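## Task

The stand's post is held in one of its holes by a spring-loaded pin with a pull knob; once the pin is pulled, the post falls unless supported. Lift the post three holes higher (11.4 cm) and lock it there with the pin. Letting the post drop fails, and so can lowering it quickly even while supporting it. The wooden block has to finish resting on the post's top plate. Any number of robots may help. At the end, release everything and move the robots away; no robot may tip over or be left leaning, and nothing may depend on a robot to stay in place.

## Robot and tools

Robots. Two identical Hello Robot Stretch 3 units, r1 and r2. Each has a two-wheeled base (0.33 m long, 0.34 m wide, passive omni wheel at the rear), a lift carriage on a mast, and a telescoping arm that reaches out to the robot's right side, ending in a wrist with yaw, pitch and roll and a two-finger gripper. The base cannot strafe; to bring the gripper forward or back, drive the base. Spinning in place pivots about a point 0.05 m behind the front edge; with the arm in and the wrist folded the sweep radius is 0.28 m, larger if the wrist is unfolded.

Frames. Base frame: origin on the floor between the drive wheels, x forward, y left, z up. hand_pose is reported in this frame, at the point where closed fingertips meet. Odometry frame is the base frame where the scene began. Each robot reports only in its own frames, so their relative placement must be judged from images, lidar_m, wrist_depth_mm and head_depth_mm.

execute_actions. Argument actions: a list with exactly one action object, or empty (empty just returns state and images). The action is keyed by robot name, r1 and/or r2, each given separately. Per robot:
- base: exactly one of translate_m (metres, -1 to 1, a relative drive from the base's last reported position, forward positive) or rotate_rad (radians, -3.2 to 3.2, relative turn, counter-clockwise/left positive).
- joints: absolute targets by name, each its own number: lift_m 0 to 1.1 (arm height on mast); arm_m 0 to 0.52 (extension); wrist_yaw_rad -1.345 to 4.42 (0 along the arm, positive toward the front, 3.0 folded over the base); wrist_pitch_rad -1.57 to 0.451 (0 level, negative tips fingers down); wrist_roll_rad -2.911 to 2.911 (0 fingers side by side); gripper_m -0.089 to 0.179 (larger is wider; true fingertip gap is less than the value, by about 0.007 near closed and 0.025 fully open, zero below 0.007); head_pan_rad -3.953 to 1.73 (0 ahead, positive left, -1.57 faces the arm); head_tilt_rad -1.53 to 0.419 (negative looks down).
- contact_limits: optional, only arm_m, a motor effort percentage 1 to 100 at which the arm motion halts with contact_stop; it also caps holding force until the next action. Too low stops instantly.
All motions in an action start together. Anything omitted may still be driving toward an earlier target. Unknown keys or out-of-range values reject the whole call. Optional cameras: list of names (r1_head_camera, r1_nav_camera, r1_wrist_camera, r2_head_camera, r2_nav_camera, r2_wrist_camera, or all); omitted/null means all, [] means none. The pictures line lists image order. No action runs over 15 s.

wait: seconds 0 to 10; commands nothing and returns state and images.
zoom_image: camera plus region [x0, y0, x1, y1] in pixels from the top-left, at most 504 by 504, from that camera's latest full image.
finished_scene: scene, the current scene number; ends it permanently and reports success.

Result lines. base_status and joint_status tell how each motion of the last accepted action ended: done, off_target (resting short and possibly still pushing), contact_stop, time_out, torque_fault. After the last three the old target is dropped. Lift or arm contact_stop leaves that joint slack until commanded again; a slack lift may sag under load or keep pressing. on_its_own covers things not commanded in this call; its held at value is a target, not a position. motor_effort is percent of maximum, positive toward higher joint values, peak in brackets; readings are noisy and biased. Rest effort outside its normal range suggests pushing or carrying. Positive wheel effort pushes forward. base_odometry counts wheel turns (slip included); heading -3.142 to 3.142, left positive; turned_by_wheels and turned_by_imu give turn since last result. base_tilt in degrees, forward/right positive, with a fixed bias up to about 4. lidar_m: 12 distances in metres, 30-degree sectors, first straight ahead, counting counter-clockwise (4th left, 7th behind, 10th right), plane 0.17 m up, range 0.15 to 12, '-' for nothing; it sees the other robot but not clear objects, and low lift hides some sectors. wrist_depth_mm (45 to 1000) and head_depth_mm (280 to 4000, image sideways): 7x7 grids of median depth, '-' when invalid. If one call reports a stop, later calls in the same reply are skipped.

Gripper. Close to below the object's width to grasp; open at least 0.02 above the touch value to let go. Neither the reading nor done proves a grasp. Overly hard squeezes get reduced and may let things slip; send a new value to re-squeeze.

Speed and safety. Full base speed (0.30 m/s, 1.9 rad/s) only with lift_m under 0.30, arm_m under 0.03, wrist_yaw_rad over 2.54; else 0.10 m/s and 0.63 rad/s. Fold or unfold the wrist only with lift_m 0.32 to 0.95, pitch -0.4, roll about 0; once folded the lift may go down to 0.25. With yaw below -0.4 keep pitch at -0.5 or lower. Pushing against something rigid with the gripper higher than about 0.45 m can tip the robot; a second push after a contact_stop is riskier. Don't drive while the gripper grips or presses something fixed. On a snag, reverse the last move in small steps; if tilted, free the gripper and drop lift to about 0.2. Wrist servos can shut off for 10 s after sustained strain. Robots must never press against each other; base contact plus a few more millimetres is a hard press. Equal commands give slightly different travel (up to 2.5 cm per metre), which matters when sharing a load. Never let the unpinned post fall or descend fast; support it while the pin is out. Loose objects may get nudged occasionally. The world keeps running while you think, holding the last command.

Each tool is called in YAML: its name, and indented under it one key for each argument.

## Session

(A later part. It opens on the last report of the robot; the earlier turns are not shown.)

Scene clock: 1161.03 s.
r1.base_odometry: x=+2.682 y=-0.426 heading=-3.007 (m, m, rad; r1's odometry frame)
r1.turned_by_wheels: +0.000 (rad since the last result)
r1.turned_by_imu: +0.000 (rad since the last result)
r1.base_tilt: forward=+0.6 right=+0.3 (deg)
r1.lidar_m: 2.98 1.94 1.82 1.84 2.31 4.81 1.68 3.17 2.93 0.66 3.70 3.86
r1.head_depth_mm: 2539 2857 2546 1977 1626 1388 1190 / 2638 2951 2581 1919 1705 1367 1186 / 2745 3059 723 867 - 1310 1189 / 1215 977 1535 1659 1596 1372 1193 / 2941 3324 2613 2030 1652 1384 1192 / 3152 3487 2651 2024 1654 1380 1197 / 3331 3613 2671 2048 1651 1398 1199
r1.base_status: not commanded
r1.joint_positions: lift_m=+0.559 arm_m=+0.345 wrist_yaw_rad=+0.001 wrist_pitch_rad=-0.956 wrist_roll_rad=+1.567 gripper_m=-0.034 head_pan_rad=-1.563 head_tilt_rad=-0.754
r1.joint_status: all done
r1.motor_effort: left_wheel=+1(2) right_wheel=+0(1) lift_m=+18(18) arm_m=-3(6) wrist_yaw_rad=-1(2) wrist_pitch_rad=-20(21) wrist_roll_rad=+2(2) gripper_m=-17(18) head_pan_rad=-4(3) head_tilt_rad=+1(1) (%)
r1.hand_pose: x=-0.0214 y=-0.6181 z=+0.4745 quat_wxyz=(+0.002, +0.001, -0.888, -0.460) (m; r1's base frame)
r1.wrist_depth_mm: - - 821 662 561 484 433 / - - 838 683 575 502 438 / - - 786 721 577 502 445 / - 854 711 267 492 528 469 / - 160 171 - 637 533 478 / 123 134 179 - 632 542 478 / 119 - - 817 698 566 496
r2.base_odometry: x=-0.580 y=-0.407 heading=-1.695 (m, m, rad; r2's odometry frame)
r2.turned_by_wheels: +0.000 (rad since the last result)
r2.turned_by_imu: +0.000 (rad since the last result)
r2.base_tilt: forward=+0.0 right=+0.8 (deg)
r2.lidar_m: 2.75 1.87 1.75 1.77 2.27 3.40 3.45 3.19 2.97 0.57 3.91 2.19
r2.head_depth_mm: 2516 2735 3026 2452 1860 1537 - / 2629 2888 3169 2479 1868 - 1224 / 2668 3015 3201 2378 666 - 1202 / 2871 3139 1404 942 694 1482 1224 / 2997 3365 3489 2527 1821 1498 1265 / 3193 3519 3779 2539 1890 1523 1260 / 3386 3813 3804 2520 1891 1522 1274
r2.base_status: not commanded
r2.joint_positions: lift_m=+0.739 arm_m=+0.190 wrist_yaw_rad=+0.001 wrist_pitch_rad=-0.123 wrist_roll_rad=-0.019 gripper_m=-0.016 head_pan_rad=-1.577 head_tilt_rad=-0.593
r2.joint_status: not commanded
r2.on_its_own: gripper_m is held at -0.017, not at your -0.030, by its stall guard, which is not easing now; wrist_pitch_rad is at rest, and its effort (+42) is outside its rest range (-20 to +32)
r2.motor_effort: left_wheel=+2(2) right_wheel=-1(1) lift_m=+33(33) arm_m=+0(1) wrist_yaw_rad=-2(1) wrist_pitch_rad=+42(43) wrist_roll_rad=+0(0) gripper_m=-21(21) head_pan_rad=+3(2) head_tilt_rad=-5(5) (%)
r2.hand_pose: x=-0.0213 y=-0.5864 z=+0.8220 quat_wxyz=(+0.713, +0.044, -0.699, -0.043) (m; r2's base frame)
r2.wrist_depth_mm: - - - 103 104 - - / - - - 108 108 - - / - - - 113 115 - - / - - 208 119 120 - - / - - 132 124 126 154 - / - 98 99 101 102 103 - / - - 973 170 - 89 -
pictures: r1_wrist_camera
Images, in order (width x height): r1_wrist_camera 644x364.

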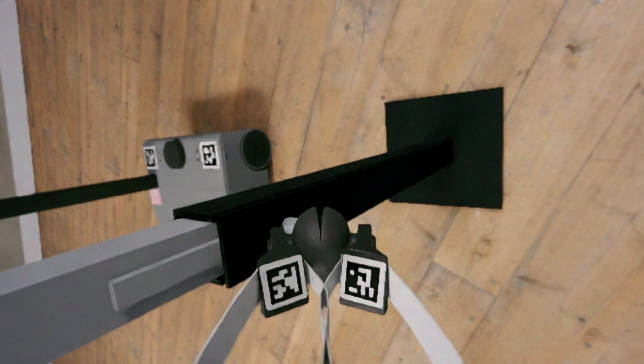

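execute_actions:
  actions:
    - {"r1": {"joints": {"arm_m": 0.355, "lift_m": 0.585, "gripper_m": 0.035}}}
  cameras: []

execute_actions:
  actions:
    - {"r1": {"joints": {"arm_m": 0.368, "lift_m": 0.560}}}
  cameras: []

execute_actions:
  actions:
    - {"r1": {"joints": {"lift_m": 0.552}}}
  cameras: ["r1_wrist_camera"]

Scene clock: 1222.00 s.
r1.base_odometry: x=+2.682 y=-0.426 heading=-3.007 (m, m, rad; r1's odometry frame)
r1.turned_by_wheels: +0.000 (rad since the last result)
r1.turned_by_imu: +0.000 (rad since the last result)
r1.base_tilt: forward=+0.6 right=+0.3 (deg)
r1.lidar_m: 2.98 1.95 1.82 1.84 2.31 4.81 1.68 3.16 2.92 0.66 3.69 3.87
r1.head_depth_mm: 2545 2812 2571 1980 1617 1375 1195 / 2624 2977 2564 1937 - 1368 1181 / 2749 3030 724 866 - 1304 1191 / 1217 978 1539 1657 1601 1367 1192 / 2938 3375 2583 2017 1645 1383 1194 / 3180 3452 2651 2040 1651 1394 1197 / 3339 3638 2647 2038 1662 1391 1200
r1.base_status: not commanded
r1.joint_positions: lift_m=+0.585 arm_m=+0.355 wrist_yaw_rad=+0.001 wrist_pitch_rad=-1.003 wrist_roll_rad=+1.567 gripper_m=+0.035 head_pan_rad=-1.563 head_tilt_rad=-0.754
r1.joint_status: all done
r1.motor_effort: left_wheel=+1(2) right_wheel=-1(0) lift_m=+25(25) arm_m=+4(4) wrist_yaw_rad=-1(2) wrist_pitch_rad=+1(20) wrist_roll_rad=+2(2) gripper_m=+0(80) head_pan_rad=-3(3) head_tilt_rad=+1(2) (%)
r1.hand_pose: x=-0.0214 y=-0.6168 z=+0.4943 quat_wxyz=(+0.002, +0.001, -0.877, -0.481) (m; r1's base frame)
r1.wrist_depth_mm: - - 793 673 575 497 444 / - - 829 690 580 511 455 / - - 824 716 586 534 471 / - 845 725 283 581 539 479 / - 160 175 212 629 555 500 / 121 137 176 776 649 559 498 / 118 - - 865 691 570 518
r2.base_odometry: x=-0.580 y=-0.407 heading=-1.695 (m, m, rad; r2's odometry frame)
r2.turned_by_wheels: +0.000 (rad since the last result)
r2.turned_by_imu: -0.001 (rad since the last result)
r2.base_tilt: forward=+0.0 right=+0.8 (deg)
r2.lidar_m: 2.74 1.87 1.74 1.78 2.28 3.40 3.47 3.19 2.98 0.57 3.88 2.19
r2.head_depth_mm: 2541 2729 3042 2460 1850 1536 - / 2654 2904 3203 2468 1855 - 1228 / 2640 3029 3275 2401 667 - 1211 / 2860 3129 1382 901 694 1479 1224 / 3005 3340 3317 2512 1819 1512 1257 / 3168 3536 3727 2528 1882 1506 1257 / 3351 3710 3792 2531 1903 1524 1260
r2.base_status: not commanded
r2.joint_positions: lift_m=+0.739 arm_m=+0.190 wrist_yaw_rad=+0.001 wrist_pitch_rad=-0.123 wrist_roll_rad=-0.019 gripper_m=-0.016 head_pan_rad=-1.577 head_tilt_rad=-0.593
r2.joint_status: not commanded
r2.on_its_own: gripper_m is held at -0.017, not at your -0.030, by its stall guard, which is not easing now; wrist_pitch_rad is at rest, and its effort (+43) is outside its rest range (-20 to +32)
r2.motor_effort: left_wheel=+2(1) right_wheel=-1(1) lift_m=+33(33) arm_m=-1(0) wrist_yaw_rad=-1(1) wrist_pitch_rad=+43(43) wrist_roll_rad=+0(0) gripper_m=-22(22) head_pan_rad=+2(2) head_tilt_rad=-5(5) (%)
r2.hand_pose: x=-0.0213 y=-0.5864 z=+0.8220 quat_wxyz=(+0.713, +0.044, -0.699, -0.043) (m; r2's base frame)
r2.wrist_depth_mm: - - - 103 104 - - / - - - 108 108 - - / - - - 113 115 - - / - - 209 119 121 - - / - - 133 124 126 154 - / - 98 99 100 102 104 - / - - 991 171 - 89 -
pictures: none
No camera images: the call's "cameras" was empty. Leave "cameras" out to get every camera's image.

Scene clock: 1223.00 s.
r1.base_odometry: x=+2.682 y=-0.426 heading=-3.007 (m, m, rad; r1's odometry frame)
r1.turned_by_wheels: +0.000 (rad since the last result)
r1.turned_by_imu: +0.000 (rad since the last result)
r1.base_tilt: forward=+0.6 right=+0.3 (deg)
r1.lidar_m: 2.99 1.95 1.82 1.84 2.30 4.81 1.68 3.16 2.93 0.66 3.68 3.86
r1.head_depth_mm: 2554 2827 2558 1970 1616 1377 1186 / 2636 2954 2582 1926 - 1373 1184 / 2779 3036 725 866 - 1304 1190 / 1217 979 1537 1650 1594 1371 1196 / 2934 3351 2634 2016 1640 1391 1195 / 3146 3483 2645 2032 1663 1393 1197 / 3318 3631 2674 2037 1670 1389 1204
r1.base_status: not commanded
r1.joint_positions: lift_m=+0.560 arm_m=+0.368 wrist_yaw_rad=+0.001 wrist_pitch_rad=-1.015 wrist_roll_rad=+1.567 gripper_m=+0.035 head_pan_rad=-1.563 head_tilt_rad=-0.754
r1.joint_status: all done
r1.motor_effort: left_wheel=+1(1) right_wheel=-1(0) lift_m=+18(18) arm_m=+5(5) wrist_yaw_rad=-1(2) wrist_pitch_rad=+6(7) wrist_roll_rad=+2(2) gripper_m=+1(2) head_pan_rad=-3(3) head_tilt_rad=+1(3) (%)
r1.hand_pose: x=-0.0214 y=-0.6270 z=+0.4684 quat_wxyz=(+0.002, +0.001, -0.874, -0.486) (m; r1's base frame)
r1.wrist_depth_mm: - 894 749 637 539 483 439 / - 975 791 655 561 494 442 / - - 745 679 572 517 451 / - 770 689 263 559 521 459 / - 178 157 174 593 538 468 / 116 123 153 747 598 544 485 / 108 - 963 787 664 559 499
r2.base_odometry: x=-0.580 y=-0.407 heading=-1.695 (m, m, rad; r2's odometry frame)
r2.turned_by_wheels: +0.000 (rad since the last result)
r2.turned_by_imu: +0.000 (rad since the last result)
r2.base_tilt: forward=+0.1 right=+0.8 (deg)
r2.lidar_m: 2.75 1.87 1.74 1.78 2.28 3.41 3.47 3.20 2.98 0.57 3.88 2.19
r2.head_depth_mm: 2521 2759 3044 2446 1850 1534 - / 2643 2855 3155 2482 1854 - 1211 / 2655 3057 3312 2374 668 - 1205 / 2855 3140 1409 939 695 1487 1219 / 3042 3355 3523 2504 1830 1500 1263 / 3199 3573 3760 2492 1892 1519 1265 / 3357 3765 3793 2553 1889 1526 1267
r2.base_status: not commanded
r2.joint_positions: lift_m=+0.739 arm_m=+0.190 wrist_yaw_rad=+0.001 wrist_pitch_rad=-0.123 wrist_roll_rad=-0.019 gripper_m=-0.016 head_pan_rad=-1.577 head_tilt_rad=-0.593
r2.joint_status: not commanded
r2.on_its_own: gripper_m is held at -0.017, not at your -0.030, by its stall guard, which is not easing now; wrist_pitch_rad is at rest, and its effort (+43) is outside its rest range (-20 to +32)
r2.motor_effort: left_wheel=+2(1) right_wheel=-1(1) lift_m=+33(33) arm_m=-1(1) wrist_yaw_rad=-1(2) wrist_pitch_rad=+43(43) wrist_roll_rad=+0(0) gripper_m=-21(21) head_pan_rad=+2(2) head_tilt_rad=-4(5) (%)
r2.hand_pose: x=-0.0213 y=-0.5864 z=+0.8220 quat_wxyz=(+0.713, +0.044, -0.699, -0.043) (m; r2's base frame)
r2.wrist_depth_mm: - - - 103 104 - - / - - - 108 109 - - / - - - 113 115 - - / - - 208 119 121 - - / - - 133 124 126 153 - / - 98 99 101 102 104 - / - - 907 171 - 89 -
pictures: none
No camera images: the call's "cameras" was empty. Leave "cameras" out to get every camera's image.

Scene clock: 1224.10 s.
r1.base_odometry: x=+2.682 y=-0.426 heading=-3.007 (m, m, rad; r1's odometry frame)
r1.turned_by_wheels: +0.000 (rad since the last result)
r1.turned_by_imu: -0.001 (rad since the last result)
r1.base_tilt: forward=+0.7 right=+0.2 (deg)
r1.lidar_m: 2.98 1.95 1.82 1.84 2.31 4.79 1.68 3.15 2.93 0.66 3.71 3.86
r1.head_depth_mm: 2521 2818 2553 1980 1613 1368 1194 / 2645 2924 2565 1942 1667 1372 1178 / 2761 3055 723 864 - 1313 1189 / 1216 934 1536 1657 1596 1368 1194 / 2946 3321 2647 2021 1639 1385 1198 / 3165 3506 2648 2040 1653 1393 1202 / 3335 3602 2643 2047 1665 1400 1201
r1.base_status: not commanded
r1.joint_positions: lift_m=+0.557 arm_m=+0.368 wrist_yaw_rad=+0.000 wrist_pitch_rad=-1.016 wrist_roll_rad=+1.567 gripper_m=+0.035 head_pan_rad=-1.563 head_tilt_rad=-0.754
r1.joint_status: lift_m contact_stop (moved -0.003 of -0.008)
r1.on_its_own: lift_m is slack since a contact_stop, until your next command for it (your +0.552 is given up)
r1.motor_effort: left_wheel=+1(1) right_wheel=-1(2) lift_m=+21(22) arm_m=+7(7) wrist_yaw_rad=-1(1) wrist_pitch_rad=+7(7) wrist_roll_rad=+2(2) gripper_m=+1(1) head_pan_rad=-3(3) head_tilt_rad=+1(1) (%)
r1.hand_pose: x=-0.0215 y=-0.6267 z=+0.4651 quat_wxyz=(+0.002, +0.001, -0.873, -0.487) (m; r1's base frame)
r1.wrist_depth_mm: - 912 749 632 538 482 428 / - 967 793 659 559 499 439 / - - 784 679 567 507 451 / - 776 675 265 556 524 457 / - 179 156 173 586 534 469 / 116 125 150 757 610 544 484 / 108 - 927 808 657 551 499
r2.base_odometry: x=-0.580 y=-0.407 heading=-1.695 (m, m, rad; r2's odometry frame)
r2.turned_by_wheels: +0.000 (rad since the last result)
r2.turned_by_imu: +0.000 (rad since the last result)
r2.base_tilt: forward=+0.1 right=+0.8 (deg)
r2.lidar_m: 2.74 1.87 1.75 1.77 2.28 3.39 3.47 3.20 2.97 0.57 3.88 2.19
r2.head_depth_mm: 2505 2735 3001 2442 1857 1528 - / 2620 2863 3130 2497 1874 - 1221 / 2631 3022 3239 2369 667 - 1202 / 2885 3143 1396 949 697 1487 1218 / 3002 3330 3576 2497 1829 1502 1262 / 3182 3509 3757 2525 1887 1524 1259 / 3382 3727 3866 2531 1898 1528 1266
r2.base_status: not commanded
r2.joint_positions: lift_m=+0.739 arm_m=+0.190 wrist_yaw_rad=+0.001 wrist_pitch_rad=-0.123 wrist_roll_rad=-0.019 gripper_m=-0.016 head_pan_rad=-1.577 head_tilt_rad=-0.593
r2.joint_status: not commanded
r2.on_its_own: gripper_m is held at -0.017, not at your -0.030, by its stall guard, which is not easing now; wrist_pitch_rad is at rest, and its effort (+43) is outside its rest range (-20 to +32)
r2.motor_effort: left_wheel=+2(2) right_wheel=-1(1) lift_m=+33(34) arm_m=-1(1) wrist_yaw_rad=-1(1) wrist_pitch_rad=+43(42) wrist_roll_rad=+0(0) gripper_m=-21(22) head_pan_rad=+2(2) head_tilt_rad=-5(5) (%)
r2.hand_pose: x=-0.0213 y=-0.5864 z=+0.8220 quat_wxyz=(+0.713, +0.044, -0.699, -0.043) (m; r2's base frame)
r2.wrist_depth_mm: - - - 103 104 - - / - - - 108 108 - - / - - - 113 114 - - / - - 207 119 120 - - / - - 132 124 126 153 - / - 98 99 100 102 103 - / - - 901 171 - 90 -
pictures: r1_wrist_camera
Images, in order (width x height): r1_wrist_camera 644x364.

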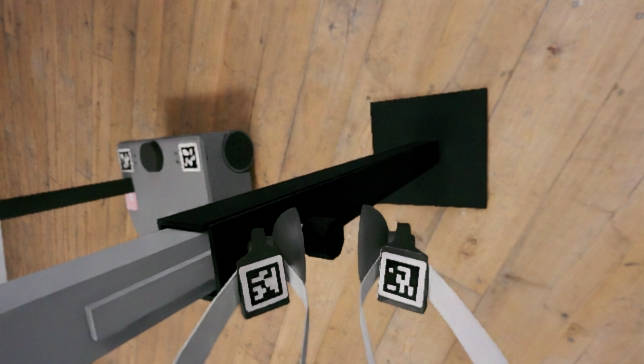

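execute_actions:
  actions:
    - {"r1": {"joints": {"arm_m": 0.345, "lift_m": 0.552}}}
  cameras: ["r1_wrist_camera"]

Scene clock: 1229.90 s.
r1.base_odometry: x=+2.682 y=-0.426 heading=-3.007 (m, m, rad; r1's odometry frame)
r1.turned_by_wheels: +0.000 (rad since the last result)
r1.turned_by_imu: +0.000 (rad since the last result)
r1.base_tilt: forward=+0.6 right=+0.2 (deg)
r1.lidar_m: 2.99 1.95 1.82 1.83 2.31 4.81 1.68 3.17 2.93 0.66 3.71 3.86
r1.head_depth_mm: 2537 2832 2553 1986 1614 1369 1189 / 2637 2951 2567 1928 1711 1367 1189 / 2792 3038 724 864 - 1324 1190 / 1218 935 1535 1659 1599 1375 1193 / 2954 3338 2607 2028 1638 1387 1192 / 3140 3496 2654 2035 1651 1390 1196 / 3331 3637 2654 2053 1656 1391 1205
r1.base_status: not commanded
r1.joint_positions: lift_m=+0.555 arm_m=+0.345 wrist_yaw_rad=+0.000 wrist_pitch_rad=-0.987 wrist_roll_rad=+1.567 gripper_m=+0.035 head_pan_rad=-1.563 head_tilt_rad=-0.754
r1.joint_status: lift_m contact_stop (moved -0.002 of -0.005); the others done
r1.on_its_own: lift_m is slack since a contact_stop, until your next command for it
r1.motor_effort: left_wheel=+2(2) right_wheel=-1(2) lift_m=+21(23) arm_m=-4(6) wrist_yaw_rad=+0(1) wrist_pitch_rad=-7(7) wrist_roll_rad=+2(2) gripper_m=-3(3) head_pan_rad=-3(3) head_tilt_rad=+1(2) (%)
r1.hand_pose: x=-0.0215 y=-0.6113 z=+0.4667 quat_wxyz=(+0.002, +0.001, -0.881, -0.474) (m; r1's base frame)
r1.wrist_depth_mm: - 974 779 628 543 481 424 / - - 795 672 563 496 433 / - - 771 668 564 497 453 / - 822 712 287 547 512 461 / - 163 171 247 607 529 466 / 123 139 165 749 607 547 475 / 123 - - 814 665 552 492
r2.base_odometry: x=-0.580 y=-0.407 heading=-1.695 (m, m, rad; r2's odometry frame)
r2.turned_by_wheels: +0.000 (rad since the last result)
r2.turned_by_imu: -0.001 (rad since the last result)
r2.base_tilt: forward=+0.0 right=+0.8 (deg)
r2.lidar_m: 2.75 1.87 1.74 1.78 2.27 3.41 3.47 3.20 2.98 0.57 3.91 2.19
r2.head_depth_mm: 2519 2730 2997 2437 1852 1536 - / 2624 2878 3155 2449 1870 - 1223 / 2653 2989 3259 2394 668 - 1202 / 2881 3159 1414 950 695 1491 1224 / 3005 3364 3564 2494 1817 1504 1258 / 3197 3543 3748 2529 1899 1515 1264 / 3376 3748 3837 2557 1895 1513 1272
r2.base_status: not commanded
r2.joint_positions: lift_m=+0.739 arm_m=+0.190 wrist_yaw_rad=+0.001 wrist_pitch_rad=-0.123 wrist_roll_rad=-0.019 gripper_m=-0.016 head_pan_rad=-1.577 head_tilt_rad=-0.593
r2.joint_status: not commanded
r2.on_its_own: gripper_m is held at -0.017, not at your -0.030, by its stall guard, which is not easing now; wrist_pitch_rad is at rest, and its effort (+43) is outside its rest range (-20 to +32)
r2.motor_effort: left_wheel=+1(2) right_wheel=-1(1) lift_m=+33(33) arm_m=-1(1) wrist_yaw_rad=-2(1) wrist_pitch_rad=+43(42) wrist_roll_rad=+0(0) gripper_m=-21(21) head_pan_rad=+2(2) head_tilt_rad=-5(5) (%)
r2.hand_pose: x=-0.0213 y=-0.5864 z=+0.8220 quat_wxyz=(+0.713, +0.044, -0.699, -0.043) (m; r2's base frame)
r2.wrist_depth_mm: - - - 103 104 - - / - - - 108 108 - - / - - - 113 115 - - / - - 207 119 120 - - / - - 132 124 126 154 - / - 97 99 100 102 104 - / - - 943 171 - 89 -
pictures: r1_wrist_camera
Images, in order (width x height): r1_wrist_camera 644x364.

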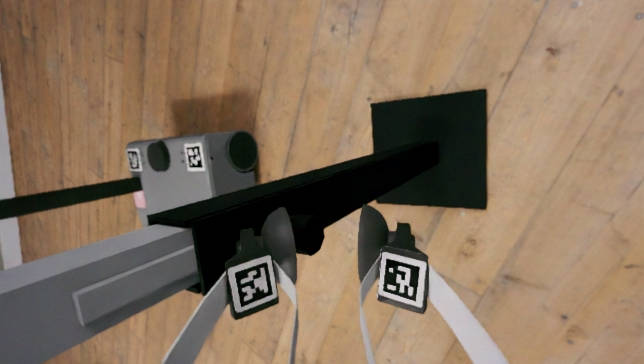

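execute_actions:
  actions:
    - {"r1": {"joints": {"arm_m": 0.328, "lift_m": 0.554}}}
  cameras: ["r1_wrist_camera"]

Scene clock: 1244.27 s.
r1.base_odometry: x=+2.682 y=-0.426 heading=-3.007 (m, m, rad; r1's odometry frame)
r1.turned_by_wheels: +0.000 (rad since the last result)
r1.turned_by_imu: +0.000 (rad since the last result)
r1.base_tilt: forward=+0.6 right=+0.2 (deg)
r1.lidar_m: 2.99 1.95 1.82 1.83 2.31 4.81 1.69 3.16 2.93 0.65 3.68 3.85
r1.head_depth_mm: 2523 2801 2557 1977 1614 1363 1191 / 2649 2961 2578 1934 1711 1356 1187 / 2760 3022 724 864 - 1317 1188 / 1214 934 1541 1657 1597 1373 1195 / 2923 3317 2619 2026 1647 1389 1197 / 3172 3504 2645 2030 1652 1389 1202 / 3322 3602 2657 2063 1669 1391 1203
r1.base_status: not commanded
r1.joint_positions: lift_m=+0.554 arm_m=+0.328 wrist_yaw_rad=+0.000 wrist_pitch_rad=-0.981 wrist_roll_rad=+1.567 gripper_m=+0.035 head_pan_rad=-1.563 head_tilt_rad=-0.754
r1.joint_status: all done
r1.motor_effort: left_wheel=+2(0) right_wheel=-1(0) lift_m=+17(15) arm_m=-4(5) wrist_yaw_rad=-1(0) wrist_pitch_rad=-9(9) wrist_roll_rad=+2(2) gripper_m=-4(3) head_pan_rad=-3(3) head_tilt_rad=+1(1) (%)
r1.hand_pose: x=-0.0215 y=-0.5955 z=+0.4664 quat_wxyz=(+0.002, +0.001, -0.882, -0.471) (m; r1's base frame)
r1.wrist_depth_mm: - - 773 641 547 477 428 / - - 830 658 562 493 432 / - - 802 699 553 506 441 / - 832 696 303 553 520 449 / - 168 186 705 611 537 466 / 133 159 184 782 602 542 478 / - - - 782 662 552 495
r2.base_odometry: x=-0.580 y=-0.407 heading=-1.695 (m, m, rad; r2's odometry frame)
r2.turned_by_wheels: +0.000 (rad since the last result)
r2.turned_by_imu: -0.001 (rad since the last result)
r2.base_tilt: forward=+0.0 right=+0.8 (deg)
r2.lidar_m: 2.75 1.87 1.75 1.78 2.28 3.40 3.46 3.20 2.97 0.57 3.92 2.18
r2.head_depth_mm: 2564 2739 3015 2460 1871 1531 - / 2643 2912 3130 2479 1852 - 1218 / 2645 3036 3261 2385 667 - 1209 / 2843 3138 1403 952 694 1475 1228 / 3018 3384 3516 2505 1843 1511 1257 / 3220 3530 3771 2520 1886 1510 1259 / 3386 3756 3855 2525 1901 1523 1265
r2.base_status: not commanded
r2.joint_positions: lift_m=+0.739 arm_m=+0.190 wrist_yaw_rad=+0.001 wrist_pitch_rad=-0.123 wrist_roll_rad=-0.019 gripper_m=-0.016 head_pan_rad=-1.577 head_tilt_rad=-0.593
r2.joint_status: not commanded
r2.on_its_own: gripper_m is held at -0.017, not at your -0.030, by its stall guard, which is not easing now; wrist_pitch_rad is at rest, and its effort (+43) is outside its rest range (-20 to +32)
r2.motor_effort: left_wheel=+2(2) right_wheel=-1(1) lift_m=+33(33) arm_m=-1(1) wrist_yaw_rad=-1(1) wrist_pitch_rad=+43(43) wrist_roll_rad=+0(0) gripper_m=-21(22) head_pan_rad=+2(2) head_tilt_rad=-5(5) (%)
r2.hand_pose: x=-0.0213 y=-0.5864 z=+0.8220 quat_wxyz=(+0.713, +0.044, -0.699, -0.043) (m; r2's base frame)
r2.wrist_depth_mm: - - - 103 104 - - / - - - 108 108 - - / - - - 114 115 - - / - - 207 119 121 - - / - - 132 124 126 153 - / - 98 99 100 102 104 - / - - - 171 - 89 -
pictures: r1_wrist_camera
Images, in order (width x height): r1_wrist_camera 644x364.

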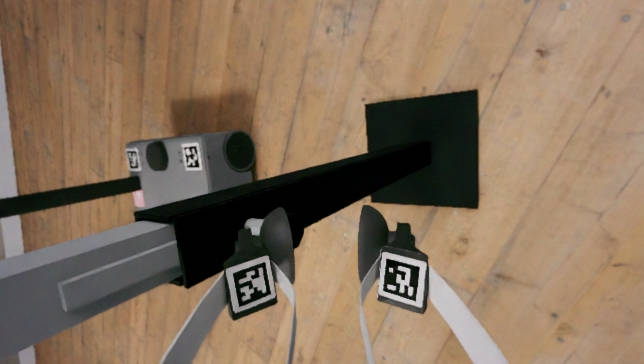

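execute_actions:
  actions:
    - {"r1": {"joints": {"arm_m": 0.16, "lift_m": 0.57, "gripper_m": 0.06}}, "r2": {"joints": {"lift_m": 0.734}}}
  cameras: []

execute_actions:
  actions:
    - {"r1": {"joints": {"wrist_pitch_rad": 0.0, "lift_m": 0.348}}, "r2": {"joints": {"lift_m": 0.743}}}
  cameras: []

execute_actions:
  actions:
    - {"r1": {"joints": {"arm_m": 0.20}}, "r2": {"joints": {"lift_m": 0.748}}}
  cameras: ["r1_wrist_camera"]

Scene clock: 1345.50 s.
r1.base_odometry: x=+2.682 y=-0.426 heading=-3.007 (m, m, rad; r1's odometry frame)
r1.turned_by_wheels: +0.000 (rad since the last result)
r1.turned_by_imu: +0.000 (rad since the last result)
r1.base_tilt: forward=+0.7 right=+0.2 (deg)
r1.lidar_m: 2.98 1.95 1.82 1.84 2.31 4.80 1.68 3.16 2.93 0.65 3.69 3.86
r1.head_depth_mm: 2553 2834 2538 1989 1623 1380 1204 / 2663 2968 2565 1930 1626 1429 1141 / 2785 3079 724 866 1543 1377 1148 / 1222 951 1544 1656 1598 1384 1189 / 2929 3321 2629 2018 1644 1388 1197 / 3178 3478 2664 2036 1648 1391 1202 / 3356 3588 2664 2049 1658 1396 1207
r1.base_status: not commanded
r1.joint_positions: lift_m=+0.570 arm_m=+0.160 wrist_yaw_rad=+0.000 wrist_pitch_rad=-1.005 wrist_roll_rad=+1.567 gripper_m=+0.060 head_pan_rad=-1.563 head_tilt_rad=-0.754
r1.joint_status: all done
r1.motor_effort: left_wheel=+2(1) right_wheel=-1(1) lift_m=+24(22) arm_m=-3(3) wrist_yaw_rad=+0(0) wrist_pitch_rad=+1(9) wrist_roll_rad=+2(2) gripper_m=+0(77) head_pan_rad=-3(3) head_tilt_rad=+2(1) (%)
r1.hand_pose: x=-0.0215 y=-0.4221 z=+0.4792 quat_wxyz=(+0.002, +0.001, -0.876, -0.482) (m; r1's base frame)
r1.wrist_depth_mm: - 974 775 654 569 493 442 / - - 803 685 567 500 445 / - - 849 667 592 522 462 / - 341 460 692 614 529 468 / 281 874 924 748 605 552 480 / - - - 755 666 540 492 / - - - 784 663 569 509
r2.base_odometry: x=-0.580 y=-0.407 heading=-1.695 (m, m, rad; r2's odometry frame)
r2.turned_by_wheels: +0.000 (rad since the last result)
r2.turned_by_imu: -0.002 (rad since the last result)
r2.base_tilt: forward=+0.0 right=+0.8 (deg)
r2.lidar_m: 2.75 1.87 1.75 1.77 2.28 3.40 3.46 3.20 2.97 0.57 3.90 2.19
r2.head_depth_mm: 2531 2766 3023 2463 1836 1527 - / 2648 2903 3103 2465 1899 - 1228 / 2652 3062 3287 2393 669 - 1202 / 2853 3130 1396 1087 683 1482 1224 / 2982 3337 3519 2502 1821 1520 1261 / 3174 3599 3794 2517 1889 1514 1258 / 3348 3826 3783 2561 1914 1523 1263
r2.base_status: not commanded
r2.joint_positions: lift_m=+0.734 arm_m=+0.190 wrist_yaw_rad=+0.001 wrist_pitch_rad=-0.112 wrist_roll_rad=-0.019 gripper_m=-0.016 head_pan_rad=-1.577 head_tilt_rad=-0.593
r2.joint_status: all done
r2.on_its_own: gripper_m is held at -0.017, not at your -0.030, by its stall guard, which is not easing now; wrist_pitch_rad is at rest, and its effort (+39) is outside its rest range (-20 to +32)
r2.motor_effort: left_wheel=+2(2) right_wheel=-1(1) lift_m=+22(32) arm_m=-1(1) wrist_yaw_rad=-1(1) wrist_pitch_rad=+39(43) wrist_roll_rad=+0(0) gripper_m=-21(21) head_pan_rad=+2(2) head_tilt_rad=-5(5) (%)
r2.hand_pose: x=-0.0213 y=-0.5870 z=+0.8200 quat_wxyz=(+0.713, +0.041, -0.699, -0.039) (m; r2's base frame)
r2.wrist_depth_mm: - - - 104 105 - - / - - - 109 109 - - / - - - 114 115 - - / - - 208 119 121 - - / - - 131 124 125 154 - / - 96 97 99 100 102 - / - - - 171 - - -
pictures: none
No camera images: the call's "cameras" was empty. Leave "cameras" out to get every camera's image.

Scene clock: 1348.37 s.
r1.base_odometry: x=+2.682 y=-0.426 heading=-3.007 (m, m, rad; r1's odometry frame)
r1.turned_by_wheels: +0.000 (rad since the last result)
r1.turned_by_imu: +0.000 (rad since the last result)
r1.base_tilt: forward=+0.6 right=+0.3 (deg)
r1.lidar_m: 2.98 1.95 1.82 1.84 2.30 4.81 1.69 3.15 2.92 0.66 3.68 3.86
r1.head_depth_mm: 2522 2811 2554 1981 1612 1360 1178 / 2629 2953 2585 1928 1622 1367 1203 / 2755 3039 723 864 1544 1341 - / 1214 976 1542 1663 1593 1368 1193 / 2945 3349 2644 2034 1640 1385 1197 / 3173 3476 2643 2042 1657 1391 1195 / 3320 3609 2654 2048 1664 1401 1201
r1.base_status: not commanded
r1.joint_positions: lift_m=+0.348 arm_m=+0.160 wrist_yaw_rad=+0.000 wrist_pitch_rad=-0.025 wrist_roll_rad=+1.567 gripper_m=+0.060 head_pan_rad=-1.563 head_tilt_rad=-0.754
r1.joint_status: all done
r1.motor_effort: left_wheel=+2(2) right_wheel=-1(1) lift_m=+18(18) arm_m=-3(3) wrist_yaw_rad=-1(0) wrist_pitch_rad=+11(10) wrist_roll_rad=+2(2) gripper_m=+0(0) head_pan_rad=-3(3) head_tilt_rad=+2(1) (%)
r1.hand_pose: x=-0.0214 y=-0.5608 z=+0.4562 quat_wxyz=(+0.002, +0.000, -1.000, -0.013) (m; r1's base frame)
r1.wrist_depth_mm: - - - - - 715 500 / - - - - - 718 494 / - - - - - 697 497 / 440 936 961 262 265 266 269 / 503 - 271 - 741 706 493 / - - - - - 728 521 / - - - - - 734 516
r2.base_odometry: x=-0.580 y=-0.407 heading=-1.695 (m, m, rad; r2's odometry frame)
r2.turned_by_wheels: +0.000 (rad since the last result)
r2.turned_by_imu: -0.001 (rad since the last result)
r2.base_tilt: forward=+0.0 right=+0.8 (deg)
r2.lidar_m: 2.75 1.87 1.75 1.77 2.27 3.39 3.46 3.21 2.98 0.57 3.89 2.19
r2.head_depth_mm: 2521 2771 3025 2458 1856 1557 - / 2629 2825 3156 2481 1853 - 1221 / 2636 3029 3236 2346 669 - 1204 / 2875 3142 3390 1380 694 1490 1222 / 3022 3335 3571 2414 1827 1508 1258 / 3173 3567 3827 2515 1907 1509 1263 / 3366 3739 3822 2518 1890 1512 1267
r2.base_status: not commanded
r2.joint_positions: lift_m=+0.742 arm_m=+0.190 wrist_yaw_rad=+0.001 wrist_pitch_rad=-0.134 wrist_roll_rad=-0.019 gripper_m=-0.016 head_pan_rad=-1.577 head_tilt_rad=-0.593
r2.joint_status: all done
r2.on_its_own: gripper_m is held at -0.017, not at your -0.030, by its stall guard, which is not easing now; wrist_pitch_rad is at rest, and its effort (+46) is outside its rest range (-20 to +32)
r2.motor_effort: left_wheel=+2(2) right_wheel=-1(1) lift_m=+34(34) arm_m=-1(1) wrist_yaw_rad=-1(1) wrist_pitch_rad=+46(47) wrist_roll_rad=+0(0) gripper_m=-22(21) head_pan_rad=+2(3) head_tilt_rad=-5(5) (%)
r2.hand_pose: x=-0.0213 y=-0.5858 z=+0.8230 quat_wxyz=(+0.712, +0.048, -0.699, -0.047) (m; r2's base frame)
r2.wrist_depth_mm: - - - 103 103 - - / - - - 108 108 - - / - - - 113 114 - - / - - 204 119 121 - - / - - 134 124 126 154 - / - 99 100 102 103 105 - / - - 941 172 - 90 -
pictures: none
No camera images: the call's "cameras" was empty. Leave "cameras" out to get every camera's image.

Scene clock: 1349.73 s.
r1.base_odometry: x=+2.682 y=-0.426 heading=-3.007 (m, m, rad; r1's odometry frame)
r1.turned_by_wheels: +0.000 (rad since the last result)
r1.turned_by_imu: +0.000 (rad since the last result)
r1.base_tilt: forward=+0.6 right=+0.2 (deg)
r1.lidar_m: 2.99 1.94 1.82 1.83 2.31 4.81 1.68 3.16 2.93 0.66 3.69 3.85
r1.head_depth_mm: 2537 2828 2560 1982 1618 1364 1177 / 2636 2956 2585 1941 1622 1371 1206 / 2760 3037 724 865 1546 1366 1120 / 1204 979 1535 1657 1592 1387 1189 / 2911 3324 2648 2035 1644 1385 1196 / 3154 3480 2649 2036 1650 1390 1200 / 3320 3613 2665 2045 1656 1395 1207
r1.base_status: not commanded
r1.joint_positions: lift_m=+0.348 arm_m=+0.200 wrist_yaw_rad=+0.000 wrist_pitch_rad=-0.025 wrist_roll_rad=+1.567 gripper_m=+0.060 head_pan_rad=-1.563 head_tilt_rad=-0.754
r1.joint_status: all done
r1.motor_effort: left_wheel=+1(1) right_wheel=+0(0) lift_m=+18(18) arm_m=+4(4) wrist_yaw_rad=-1(0) wrist_pitch_rad=+11(11) wrist_roll_rad=+2(2) gripper_m=+0(0) head_pan_rad=-3(3) head_tilt_rad=+1(1) (%)
r1.hand_pose: x=-0.0214 y=-0.6003 z=+0.4563 quat_wxyz=(+0.002, +0.000, -1.000, -0.013) (m; r1's base frame)
r1.wrist_depth_mm: - - - - - 729 498 / - - - - - 720 499 / - - - - - 664 503 / 436 948 934 923 244 228 228 / 229 228 227 224 226 229 470 / - - - - - 715 509 / - - - - - 722 531
r2.base_odometry: x=-0.580 y=-0.407 heading=-1.695 (m, m, rad; r2's odometry frame)
r2.turned_by_wheels: +0.000 (rad since the last result)
r2.turned_by_imu: +0.000 (rad since the last result)
r2.base_tilt: forward=+0.0 right=+0.8 (deg)
r2.lidar_m: 2.74 1.87 1.75 1.77 2.27 3.40 3.47 3.21 2.97 0.57 3.90 2.19
r2.head_depth_mm: 2537 2712 3006 2471 1855 1568 - / 2624 2892 3114 2448 1924 - 1219 / 2632 3030 3277 2375 668 - 1208 / 2822 3158 3390 1383 693 1505 1226 / 3041 3350 3533 2408 1827 1512 1258 / 3193 3567 3726 2501 1892 1513 1265 / 3387 3759 3836 2525 1911 1523 1263
r2.base_status: not commanded
r2.joint_positions: lift_m=+0.747 arm_m=+0.190 wrist_yaw_rad=+0.001 wrist_pitch_rad=-0.151 wrist_roll_rad=-0.019 gripper_m=-0.016 head_pan_rad=-1.577 head_tilt_rad=-0.593
r2.joint_status: all done
r2.on_its_own: gripper_m is held at -0.017, not at your -0.030, by its stall guard, which is not easing now; wrist_pitch_rad is at rest, and its effort (+52) is outside its rest range (-20 to +32)
r2.motor_effort: left_wheel=+2(2) right_wheel=-2(1) lift_m=+35(35) arm_m=-1(1) wrist_yaw_rad=-2(2) wrist_pitch_rad=+52(53) wrist_roll_rad=+0(0) gripper_m=-21(21) head_pan_rad=+2(2) head_tilt_rad=-5(4) (%)
r2.hand_pose: x=-0.0213 y=-0.5847 z=+0.8235 quat_wxyz=(+0.712, +0.054, -0.698, -0.053) (m; r2's base frame)
r2.wrist_depth_mm: - - - 102 102 - - / - - - 107 108 - - / - - - 112 114 - - / - - 203 119 121 - - / - - 135 125 126 166 - / - 101 102 103 105 107 - / - - 901 175 91 92 -
pictures: r1_wrist_camera
Images, in order (width x height): r1_wrist_camera 644x364.

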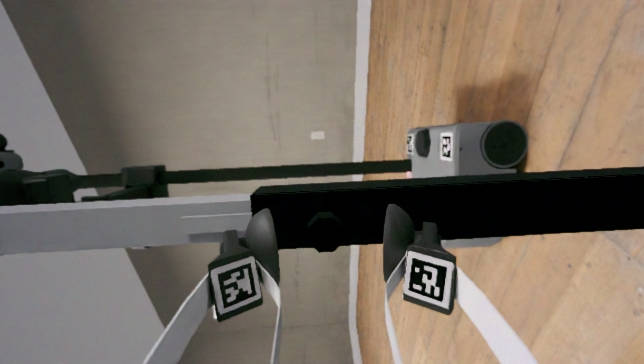

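execute_actions:
  actions:
    - {"r1": {"joints": {"arm_m": 0.238}}, "r2": {"joints": {"lift_m": 0.7385}}}
  cameras: ["r1_wrist_camera"]

execute_actions:
  actions:
    - {"r1": {"joints": {"gripper_m": -0.089}}}
  cameras: ["r1_wrist_camera"]

execute_actions:
  actions:
    - {"r1": {"joints": {"arm_m": 0.226}, "contact_limits": {"arm_m": 100}}}
  cameras: ["r1_wrist_camera", "r1_head_camera"]

Scene clock: 1399.27 s.
r1.base_odometry: x=+2.682 y=-0.426 heading=-3.007 (m, m, rad; r1's odometry frame)
r1.turned_by_wheels: +0.000 (rad since the last result)
r1.turned_by_imu: +0.000 (rad since the last result)
r1.base_tilt: forward=+0.6 right=+0.3 (deg)
r1.lidar_m: 2.99 1.95 1.82 1.83 2.31 4.80 1.68 3.16 2.93 0.66 3.67 3.87
r1.head_depth_mm: 2530 2830 2562 1980 1620 1361 1178 / 2636 2969 2587 1946 1620 1398 1174 / 2759 3002 724 865 1571 1390 1142 / 1214 933 1543 1653 1594 1383 1191 / 2954 3361 2626 2015 1647 1385 1197 / 3154 3491 2656 2035 1653 1387 1196 / 3325 3601 2674 2054 1662 1393 1199
r1.base_status: not commanded
r1.joint_positions: lift_m=+0.348 arm_m=+0.238 wrist_yaw_rad=+0.000 wrist_pitch_rad=-0.024 wrist_roll_rad=+1.567 gripper_m=+0.060 head_pan_rad=-1.563 head_tilt_rad=-0.754
r1.joint_status: all done
r1.motor_effort: left_wheel=+1(1) right_wheel=-1(1) lift_m=+18(18) arm_m=+4(4) wrist_yaw_rad=+0(0) wrist_pitch_rad=+11(10) wrist_roll_rad=+2(2) gripper_m=+0(0) head_pan_rad=-3(3) head_tilt_rad=+1(2) (%)
r1.hand_pose: x=-0.0214 y=-0.6383 z=+0.4563 quat_wxyz=(+0.002, +0.000, -1.000, -0.013) (m; r1's base frame)
r1.wrist_depth_mm: - - - - - 704 498 / - - - - - 720 495 / - - - - - 636 495 / 805 883 - 896 736 627 218 / 189 190 190 185 187 191 192 / - - - - - 730 524 / - - - - - 746 527
r2.base_odometry: x=-0.580 y=-0.407 heading=-1.695 (m, m, rad; r2's odometry frame)
r2.turned_by_wheels: +0.000 (rad since the last result)
r2.turned_by_imu: -0.002 (rad since the last result)
r2.base_tilt: forward=+0.0 right=+0.8 (deg)
r2.lidar_m: 2.74 1.87 1.75 1.78 2.28 3.40 3.45 3.21 2.98 0.57 3.90 2.19
r2.head_depth_mm: 2524 2766 3006 2492 1867 1537 - / 2624 2871 3143 2486 1939 - 1218 / 2641 2991 3272 2373 670 - 1208 / 2864 3127 3392 1380 697 1487 1220 / 3013 3359 3546 2397 1827 1504 1263 / 3163 3601 3759 2560 1907 1508 1267 / 3341 3814 3805 2540 1904 1515 1271
r2.base_status: not commanded
r2.joint_positions: lift_m=+0.739 arm_m=+0.190 wrist_yaw_rad=+0.001 wrist_pitch_rad=-0.148 wrist_roll_rad=-0.022 gripper_m=-0.016 head_pan_rad=-1.577 head_tilt_rad=-0.593
r2.joint_status: all done
r2.on_its_own: wrist_pitch_rad is held at -0.168, not at your +0.000, by its stall guard, which is not easing now; gripper_m is held at -0.017, not at your -0.030, by its stall guard, which is not easing now
r2.motor_effort: left_wheel=+2(2) right_wheel=-2(2) lift_m=+14(27) arm_m=-2(2) wrist_yaw_rad=-1(1) wrist_pitch_rad=-6(7) wrist_roll_rad=+2(2) gripper_m=-21(21) head_pan_rad=+3(2) head_tilt_rad=-5(5) (%)
r2.hand_pose: x=-0.0213 y=-0.5851 z=+0.8159 quat_wxyz=(+0.713, +0.053, -0.697, -0.052) (m; r2's base frame)
r2.wrist_depth_mm: - - - 103 104 - - / - - - 108 109 - - / - - - 113 115 - - / - - 199 120 122 - - / - - 131 124 127 152 - / - 97 98 100 101 103 - / - - - 176 - - -
pictures: r1_wrist_camera
Images, in order (width x height): r1_wrist_camera 644x364.

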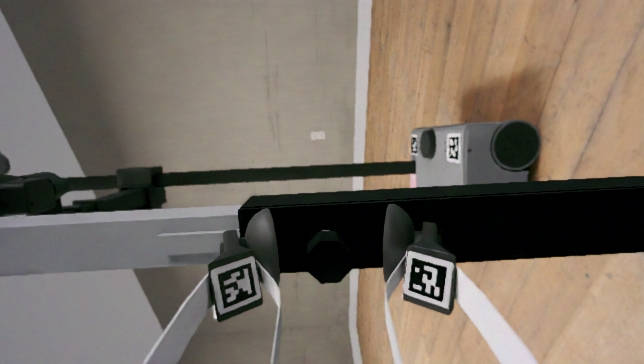

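Scene clock: 1401.23 s.
r1.base_odometry: x=+2.682 y=-0.426 heading=-3.007 (m, m, rad; r1's odometry frame)
r1.turned_by_wheels: +0.000 (rad since the last result)
r1.turned_by_imu: +0.000 (rad since the last result)
r1.base_tilt: forward=+0.6 right=+0.3 (deg)
r1.lidar_m: 2.99 1.95 1.82 1.84 2.30 4.83 1.68 3.15 2.93 0.66 3.71 3.86
r1.head_depth_mm: 2530 2806 2549 1978 1615 1367 1181 / 2664 2975 2573 1923 1621 1398 1166 / 2745 3045 723 864 1548 1395 1142 / 1218 933 1539 1648 1598 1383 1191 / 2982 3358 2612 2020 1640 1388 1197 / 3146 3423 2646 2042 1647 1388 1195 / 3327 3577 2642 2035 1661 1394 1204
r1.base_status: not commanded
r1.joint_positions: lift_m=+0.348 arm_m=+0.239 wrist_yaw_rad=-0.001 wrist_pitch_rad=-0.017 wrist_roll_rad=+1.567 gripper_m=-0.087 head_pan_rad=-1.563 head_tilt_rad=-0.754
r1.joint_status: all done
r1.motor_effort: left_wheel=+0(2) right_wheel=-1(1) lift_m=+19(18) arm_m=-7(7) wrist_yaw_rad=+0(0) wrist_pitch_rad=+7(11) wrist_roll_rad=+2(2) gripper_m=-41(100) head_pan_rad=-3(3) head_tilt_rad=+1(2) (%)
r1.hand_pose: x=-0.0215 y=-0.6393 z=+0.4580 quat_wxyz=(+0.002, +0.000, -1.000, -0.009) (m; r1's base frame)
r1.wrist_depth_mm: - - - - - 724 488 / - - - - - 737 509 / - - - - - 625 511 / 810 860 - - 757 626 222 / 190 189 187 181 186 187 189 / - - - - - 764 524 / - - - - - 729 531
r2.base_odometry: x=-0.580 y=-0.407 heading=-1.695 (m, m, rad; r2's odometry frame)
r2.turned_by_wheels: +0.000 (rad since the last result)
r2.turned_by_imu: -0.001 (rad since the last result)
r2.base_tilt: forward=+0.1 right=+0.8 (deg)
r2.lidar_m: 2.74 1.87 1.75 1.78 2.28 3.40 3.47 3.21 2.98 0.57 3.89 2.19
r2.head_depth_mm: 2538 2766 3035 2468 1871 1531 - / 2647 2848 3162 2468 1931 - 1217 / 2631 3064 3315 2359 671 - 1203 / 2858 3163 3331 1382 698 1490 1225 / 3047 3328 3543 2415 1824 1509 1261 / 3219 3587 3711 2529 1888 1516 1262 / 3370 3723 3836 2530 1907 1527 1270
r2.base_status: not commanded
r2.joint_positions: lift_m=+0.739 arm_m=+0.190 wrist_yaw_rad=+0.001 wrist_pitch_rad=-0.148 wrist_roll_rad=-0.022 gripper_m=-0.016 head_pan_rad=-1.577 head_tilt_rad=-0.593
r2.joint_status: not commanded
r2.on_its_own: wrist_pitch_rad is held at -0.168, not at your +0.000, by its stall guard, which is not easing now; gripper_m is held at -0.017, not at your -0.030, by its stall guard, which is not easing now
r2.motor_effort: left_wheel=+2(2) right_wheel=-2(2) lift_m=+14(14) arm_m=-2(2) wrist_yaw_rad=-1(2) wrist_pitch_rad=-6(7) wrist_roll_rad=+2(2) gripper_m=-21(21) head_pan_rad=+2(2) head_tilt_rad=-5(5) (%)
r2.hand_pose: x=-0.0213 y=-0.5851 z=+0.8159 quat_wxyz=(+0.713, +0.053, -0.697, -0.052) (m; r2's base frame)
r2.wrist_depth_mm: - - - 103 103 - - / - - - 108 109 - - / - - - 113 115 - - / - - 200 119 121 - - / - - 131 124 126 151 - / - 97 98 100 101 103 - / - - - 176 - - -
pictures: r1_wrist_camera
Images, in order (width x height): r1_wrist_camera 644x364.

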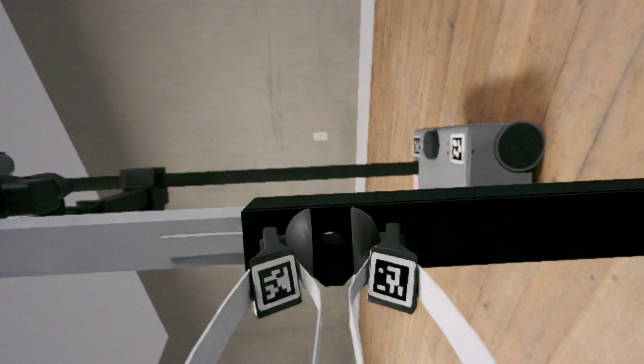

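Scene clock: 1402.10 s.
r1.base_odometry: x=+2.682 y=-0.426 heading=-3.007 (m, m, rad; r1's odometry frame)
r1.turned_by_wheels: +0.000 (rad since the last result)
r1.turned_by_imu: +0.000 (rad since the last result)
r1.base_tilt: forward=+0.6 right=+0.3 (deg)
r1.lidar_m: 2.99 1.95 1.82 1.84 2.30 4.82 1.68 3.17 2.93 0.66 3.71 3.86
r1.head_depth_mm: 2536 2837 2555 1976 1618 1363 1182 / 2666 2984 2563 1942 1622 1397 1174 / 2750 3023 723 864 1554 1394 1146 / 1214 933 1540 1654 1592 1387 1188 / 2928 3338 2603 2030 1643 1381 1196 / 3173 3499 2644 2027 1648 1395 1200 / 3290 3613 2666 2047 1657 1393 1200
r1.base_status: not commanded
r1.joint_positions: lift_m=+0.348 arm_m=+0.226 wrist_yaw_rad=-0.005 wrist_pitch_rad=-0.019 wrist_roll_rad=+1.567 gripper_m=-0.083 head_pan_rad=-1.563 head_tilt_rad=-0.754
r1.joint_status: all done
r1.motor_effort: left_wheel=+0(1) right_wheel=+0(1) lift_m=+18(19) arm_m=-6(16) wrist_yaw_rad=+6(6) wrist_pitch_rad=+8(8) wrist_roll_rad=+2(2) gripper_m=-39(41) head_pan_rad=-3(3) head_tilt_rad=+2(2) (%)
r1.contact_limits: arm_m 43 (drawing in: default 26, maximum 43; extending or still: default 36, maximum 59)
r1.hand_pose: x=-0.0226 y=-0.6272 z=+0.4577 quat_wxyz=(+0.002, -0.002, -1.000, -0.010) (m; r1's base frame)
r1.wrist_depth_mm: - - - - - 711 495 / - - - - - 750 505 / - - - - - 625 509 / 771 910 - 889 737 627 225 / 201 203 200 194 199 200 200 / - - - - - 756 521 / - - - - - 746 525
r2.base_odometry: x=-0.580 y=-0.407 heading=-1.695 (m, m, rad; r2's odometry frame)
r2.turned_by_wheels: +0.000 (rad since the last result)
r2.turned_by_imu: +0.000 (rad since the last result)
r2.base_tilt: forward=+0.0 right=+0.8 (deg)
r2.lidar_m: 2.75 1.87 1.74 1.78 2.28 3.40 3.45 3.18 2.97 0.57 3.89 2.19
r2.head_depth_mm: 2513 2769 3013 2473 1866 1542 - / 2629 2889 3155 2478 1944 - 1225 / 2639 2999 3251 2373 671 - 1201 / 2820 3194 3403 1377 699 1487 1220 / 3011 3347 3613 2412 1824 1505 1262 / 3173 3505 3752 2531 1897 1523 1262 / 3322 3799 3802 2518 1913 1522 1275
r2.base_status: not commanded
r2.joint_positions: lift_m=+0.739 arm_m=+0.190 wrist_yaw_rad=+0.001 wrist_pitch_rad=-0.148 wrist_roll_rad=-0.022 gripper_m=-0.016 head_pan_rad=-1.577 head_tilt_rad=-0.593
r2.joint_status: not commanded
r2.on_its_own: wrist_pitch_rad is held at -0.168, not at your +0.000, by its stall guard, which is not easing now; gripper_m is held at -0.017, not at your -0.030, by its stall guard, which is not easing now
r2.motor_effort: left_wheel=+2(2) right_wheel=-2(2) lift_m=+14(14) arm_m=-2(2) wrist_yaw_rad=-1(1) wrist_pitch_rad=-6(7) wrist_roll_rad=+2(2) gripper_m=-21(20) head_pan_rad=+3(2) head_tilt_rad=-4(5) (%)
r2.hand_pose: x=-0.0213 y=-0.5851 z=+0.8159 quat_wxyz=(+0.713, +0.053, -0.697, -0.052) (m; r2's base frame)
r2.wrist_depth_mm: - - - 103 103 - - / - - - 108 109 - - / - - - 114 115 - - / - - 201 119 122 - - / - - 131 125 126 150 - / - 97 98 100 101 103 - / - - - 175 - - -
pictures: r1_head_camera (sideways: a quarter turn clockwise sets it upright), r1_wrist_camera
Images, in order (width x height): r1_head_camera 896x504, r1_wrist_camera 644x364.

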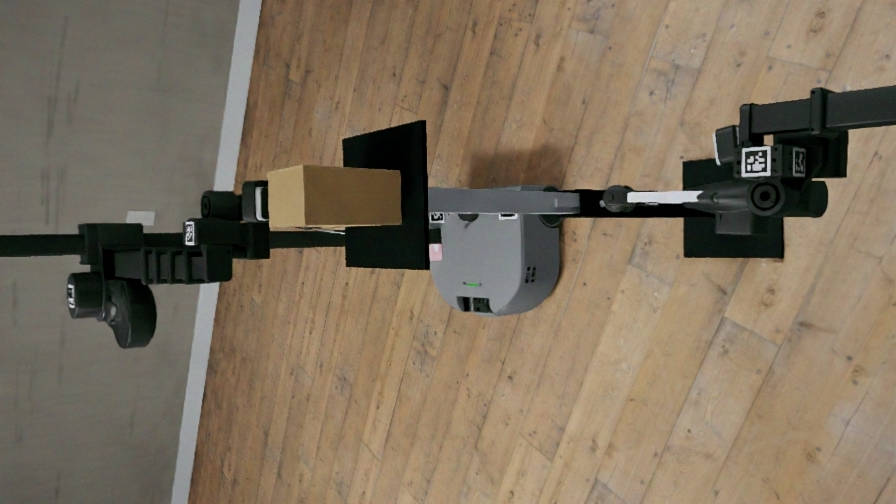

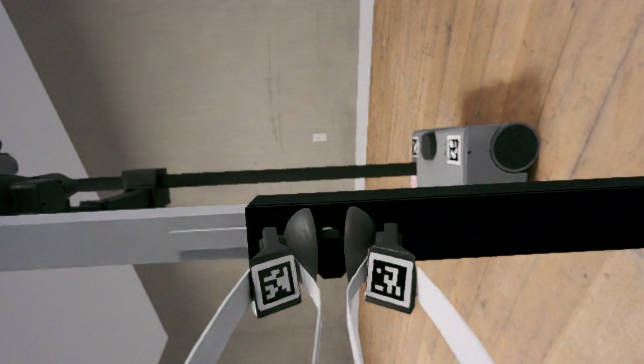

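execute_actions:
  actions:
    - {"r1": {"joints": {"gripper_m": 0.05}}, "r2": {"joints": {"wrist_pitch_rad": 0.0, "lift_m": 0.7385}}}
  cameras: []

execute_actions:
  actions:
    - {"r1": {"joints": {"arm_m": 0.239}}}
  cameras: ["r2_wrist_camera"]

Scene clock: 1419.17 s.
r1.base_odometry: x=+2.682 y=-0.426 heading=-3.007 (m, m, rad; r1's odometry frame)
r1.turned_by_wheels: +0.000 (rad since the last result)
r1.turned_by_imu: -0.001 (rad since the last result)
r1.base_tilt: forward=+0.6 right=+0.3 (deg)
r1.lidar_m: 2.99 1.95 1.82 1.84 2.30 4.80 1.68 3.16 2.93 0.66 3.69 3.85
r1.head_depth_mm: 2554 2840 2560 1984 1612 1364 1178 / 2638 2961 2579 1928 1622 1395 1166 / 2741 3068 725 865 1547 1396 1144 / 1218 934 1538 1656 1593 1381 1190 / 2913 3344 2630 2029 1644 1384 1196 / 3181 3452 2636 2037 1658 1388 1199 / 3344 3610 2666 2043 1664 1395 1202
r1.base_status: not commanded
r1.joint_positions: lift_m=+0.348 arm_m=+0.226 wrist_yaw_rad=-0.003 wrist_pitch_rad=-0.019 wrist_roll_rad=+1.567 gripper_m=+0.050 head_pan_rad=-1.563 head_tilt_rad=-0.754
r1.joint_status: all done
r1.motor_effort: left_wheel=+0(1) right_wheel=+0(1) lift_m=+19(19) arm_m=-3(5) wrist_yaw_rad=+4(6) wrist_pitch_rad=+8(9) wrist_roll_rad=+2(2) gripper_m=+0(79) head_pan_rad=-3(3) head_tilt_rad=+2(1) (%)
r1.hand_pose: x=-0.0222 y=-0.6270 z=+0.4575 quat_wxyz=(+0.002, -0.002, -1.000, -0.010) (m; r1's base frame)
r1.wrist_depth_mm: - - - - - 706 500 / - - - - - 732 504 / - - - - - 635 507 / 738 908 - 922 748 237 221 / 203 202 202 196 199 200 202 / - - - - - 781 518 / - - - - - 720 529
r2.base_odometry: x=-0.580 y=-0.407 heading=-1.695 (m, m, rad; r2's odometry frame)
r2.turned_by_wheels: +0.000 (rad since the last result)
r2.turned_by_imu: -0.004 (rad since the last result)
r2.base_tilt: forward=+0.0 right=+0.8 (deg)
r2.lidar_m: 2.74 1.87 1.74 1.78 2.28 3.39 3.47 3.21 2.97 0.57 3.91 2.19
r2.head_depth_mm: 2529 2754 3005 2459 1847 1532 - / 2659 2889 3183 2497 1928 - 1224 / 2635 2998 3272 2381 670 - 1212 / 2854 3179 3379 1381 697 1490 1223 / 2972 3305 3543 2399 1812 1509 1258 / 3194 3555 3788 2494 1901 1519 1258 / 3372 3715 3823 2538 1893 1514 1265
r2.base_status: not commanded
r2.joint_positions: lift_m=+0.738 arm_m=+0.190 wrist_yaw_rad=+0.001 wrist_pitch_rad=-0.130 wrist_roll_rad=-0.022 gripper_m=-0.016 head_pan_rad=-1.577 head_tilt_rad=-0.593
r2.joint_status: wrist_pitch_rad off_target (ended at -0.130, target +0.000); the others done
r2.on_its_own: gripper_m is held at -0.017, not at your -0.030, by its stall guard, which is not easing now; wrist_pitch_rad is at rest, and its effort (+45) is outside its rest range (-20 to +32)
r2.motor_effort: left_wheel=+3(3) right_wheel=-1(2) lift_m=+22(22) arm_m=-1(1) wrist_yaw_rad=-1(1) wrist_pitch_rad=+45(48) wrist_roll_rad=+2(2) gripper_m=-21(21) head_pan_rad=+2(3) head_tilt_rad=-5(5) (%)
r2.hand_pose: x=-0.0213 y=-0.5862 z=+0.8201 quat_wxyz=(+0.714, +0.047, -0.698, -0.045) (m; r2's base frame)
r2.wrist_depth_mm: - - - 104 104 - - / - - - 109 109 - - / - - - 114 115 - - / - - 204 120 122 - - / - - 132 124 127 153 - / - 98 99 100 102 104 - / - - - 175 - - -
pictures: none
No camera images: the call's "cameras" was empty. Leave "cameras" out to get every camera's image.

Scene clock: 1420.07 s.
r1.base_odometry: x=+2.682 y=-0.426 heading=-3.007 (m, m, rad; r1's odometry frame)
r1.turned_by_wheels: +0.000 (rad since the last result)
r1.turned_by_imu: +0.000 (rad since the last result)
r1.base_tilt: forward=+0.6 right=+0.3 (deg)
r1.lidar_m: 2.99 1.95 1.81 1.84 2.30 4.81 1.68 3.17 2.93 0.66 3.70 3.86
r1.head_depth_mm: 2540 2829 2584 1980 1620 1365 1178 / 2661 2967 2545 1925 1626 1394 1175 / 2769 3064 723 864 1560 1389 1145 / 1213 936 1541 1643 1596 1378 1192 / 2945 3357 2626 2029 1644 1389 1194 / 3169 3488 2651 2033 1658 1393 1196 / 3345 3611 2663 2040 1653 1399 1204
r1.base_status: not commanded
r1.joint_positions: lift_m=+0.348 arm_m=+0.239 wrist_yaw_rad=-0.003 wrist_pitch_rad=-0.019 wrist_roll_rad=+1.567 gripper_m=+0.050 head_pan_rad=-1.563 head_tilt_rad=-0.754
r1.joint_status: all done
r1.motor_effort: left_wheel=+1(0) right_wheel=+1(0) lift_m=+19(19) arm_m=+4(4) wrist_yaw_rad=+3(3) wrist_pitch_rad=+8(8) wrist_roll_rad=+2(2) gripper_m=+0(0) head_pan_rad=-3(3) head_tilt_rad=+2(1) (%)
r1.hand_pose: x=-0.0221 y=-0.6394 z=+0.4575 quat_wxyz=(+0.002, -0.001, -1.000, -0.010) (m; r1's base frame)
r1.wrist_depth_mm: - - - - - 723 503 / - - - - - 719 501 / - - - - - 622 513 / 816 897 - - 743 621 220 / 190 191 189 183 186 187 191 / - - - - - 764 514 / - - - - - 730 517
r2.base_odometry: x=-0.580 y=-0.407 heading=-1.695 (m, m, rad; r2's odometry frame)
r2.turned_by_wheels: +0.000 (rad since the last result)
r2.turned_by_imu: +0.000 (rad since the last result)
r2.base_tilt: forward=+0.0 right=+0.8 (deg)
r2.lidar_m: 2.75 1.87 1.75 1.78 2.28 3.40 3.47 3.22 2.98 0.57 3.90 2.19
r2.head_depth_mm: 2544 2767 3012 2476 1853 1537 - / 2647 2893 3132 2491 1928 - 1217 / 2619 3020 3279 2381 670 - 1205 / 2896 3179 3391 1383 696 1474 1222 / 3043 3368 3581 2407 1833 1511 1258 / 3193 3539 3797 2479 1894 1515 1266 / 3331 3716 3859 2533 1895 1514 1269
r2.base_status: not commanded
r2.joint_positions: lift_m=+0.738 arm_m=+0.190 wrist_yaw_rad=+0.001 wrist_pitch_rad=-0.130 wrist_roll_rad=-0.022 gripper_m=-0.016 head_pan_rad=-1.577 head_tilt_rad=-0.593
r2.joint_status: not commanded
r2.on_its_own: gripper_m is held at -0.017, not at your -0.030, by its stall guard, which is not easing now; wrist_pitch_rad is at rest, and its effort (+45) is outside its rest range (-20 to +32)
r2.motor_effort: left_wheel=+3(3) right_wheel=-1(1) lift_m=+22(22) arm_m=-2(1) wrist_yaw_rad=-1(2) wrist_pitch_rad=+45(46) wrist_roll_rad=+2(2) gripper_m=-21(21) head_pan_rad=+2(2) head_tilt_rad=-5(5) (%)
r2.hand_pose: x=-0.0213 y=-0.5862 z=+0.8201 quat_wxyz=(+0.714, +0.047, -0.698, -0.045) (m; r2's base frame)
r2.wrist_depth_mm: - - - 104 104 - - / - - - 109 109 - - / - - - 114 116 - - / - - 204 119 121 - - / - - 132 125 127 153 - / - 98 99 100 102 104 - / - - - 175 - - -
pictures: r2_wrist_camera
Images, in order (width x height): r2_wrist_camera 644x364.

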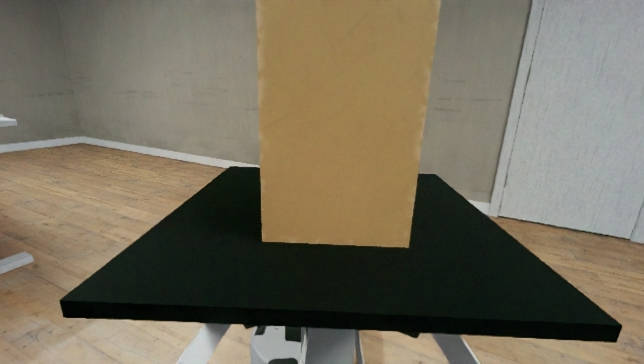

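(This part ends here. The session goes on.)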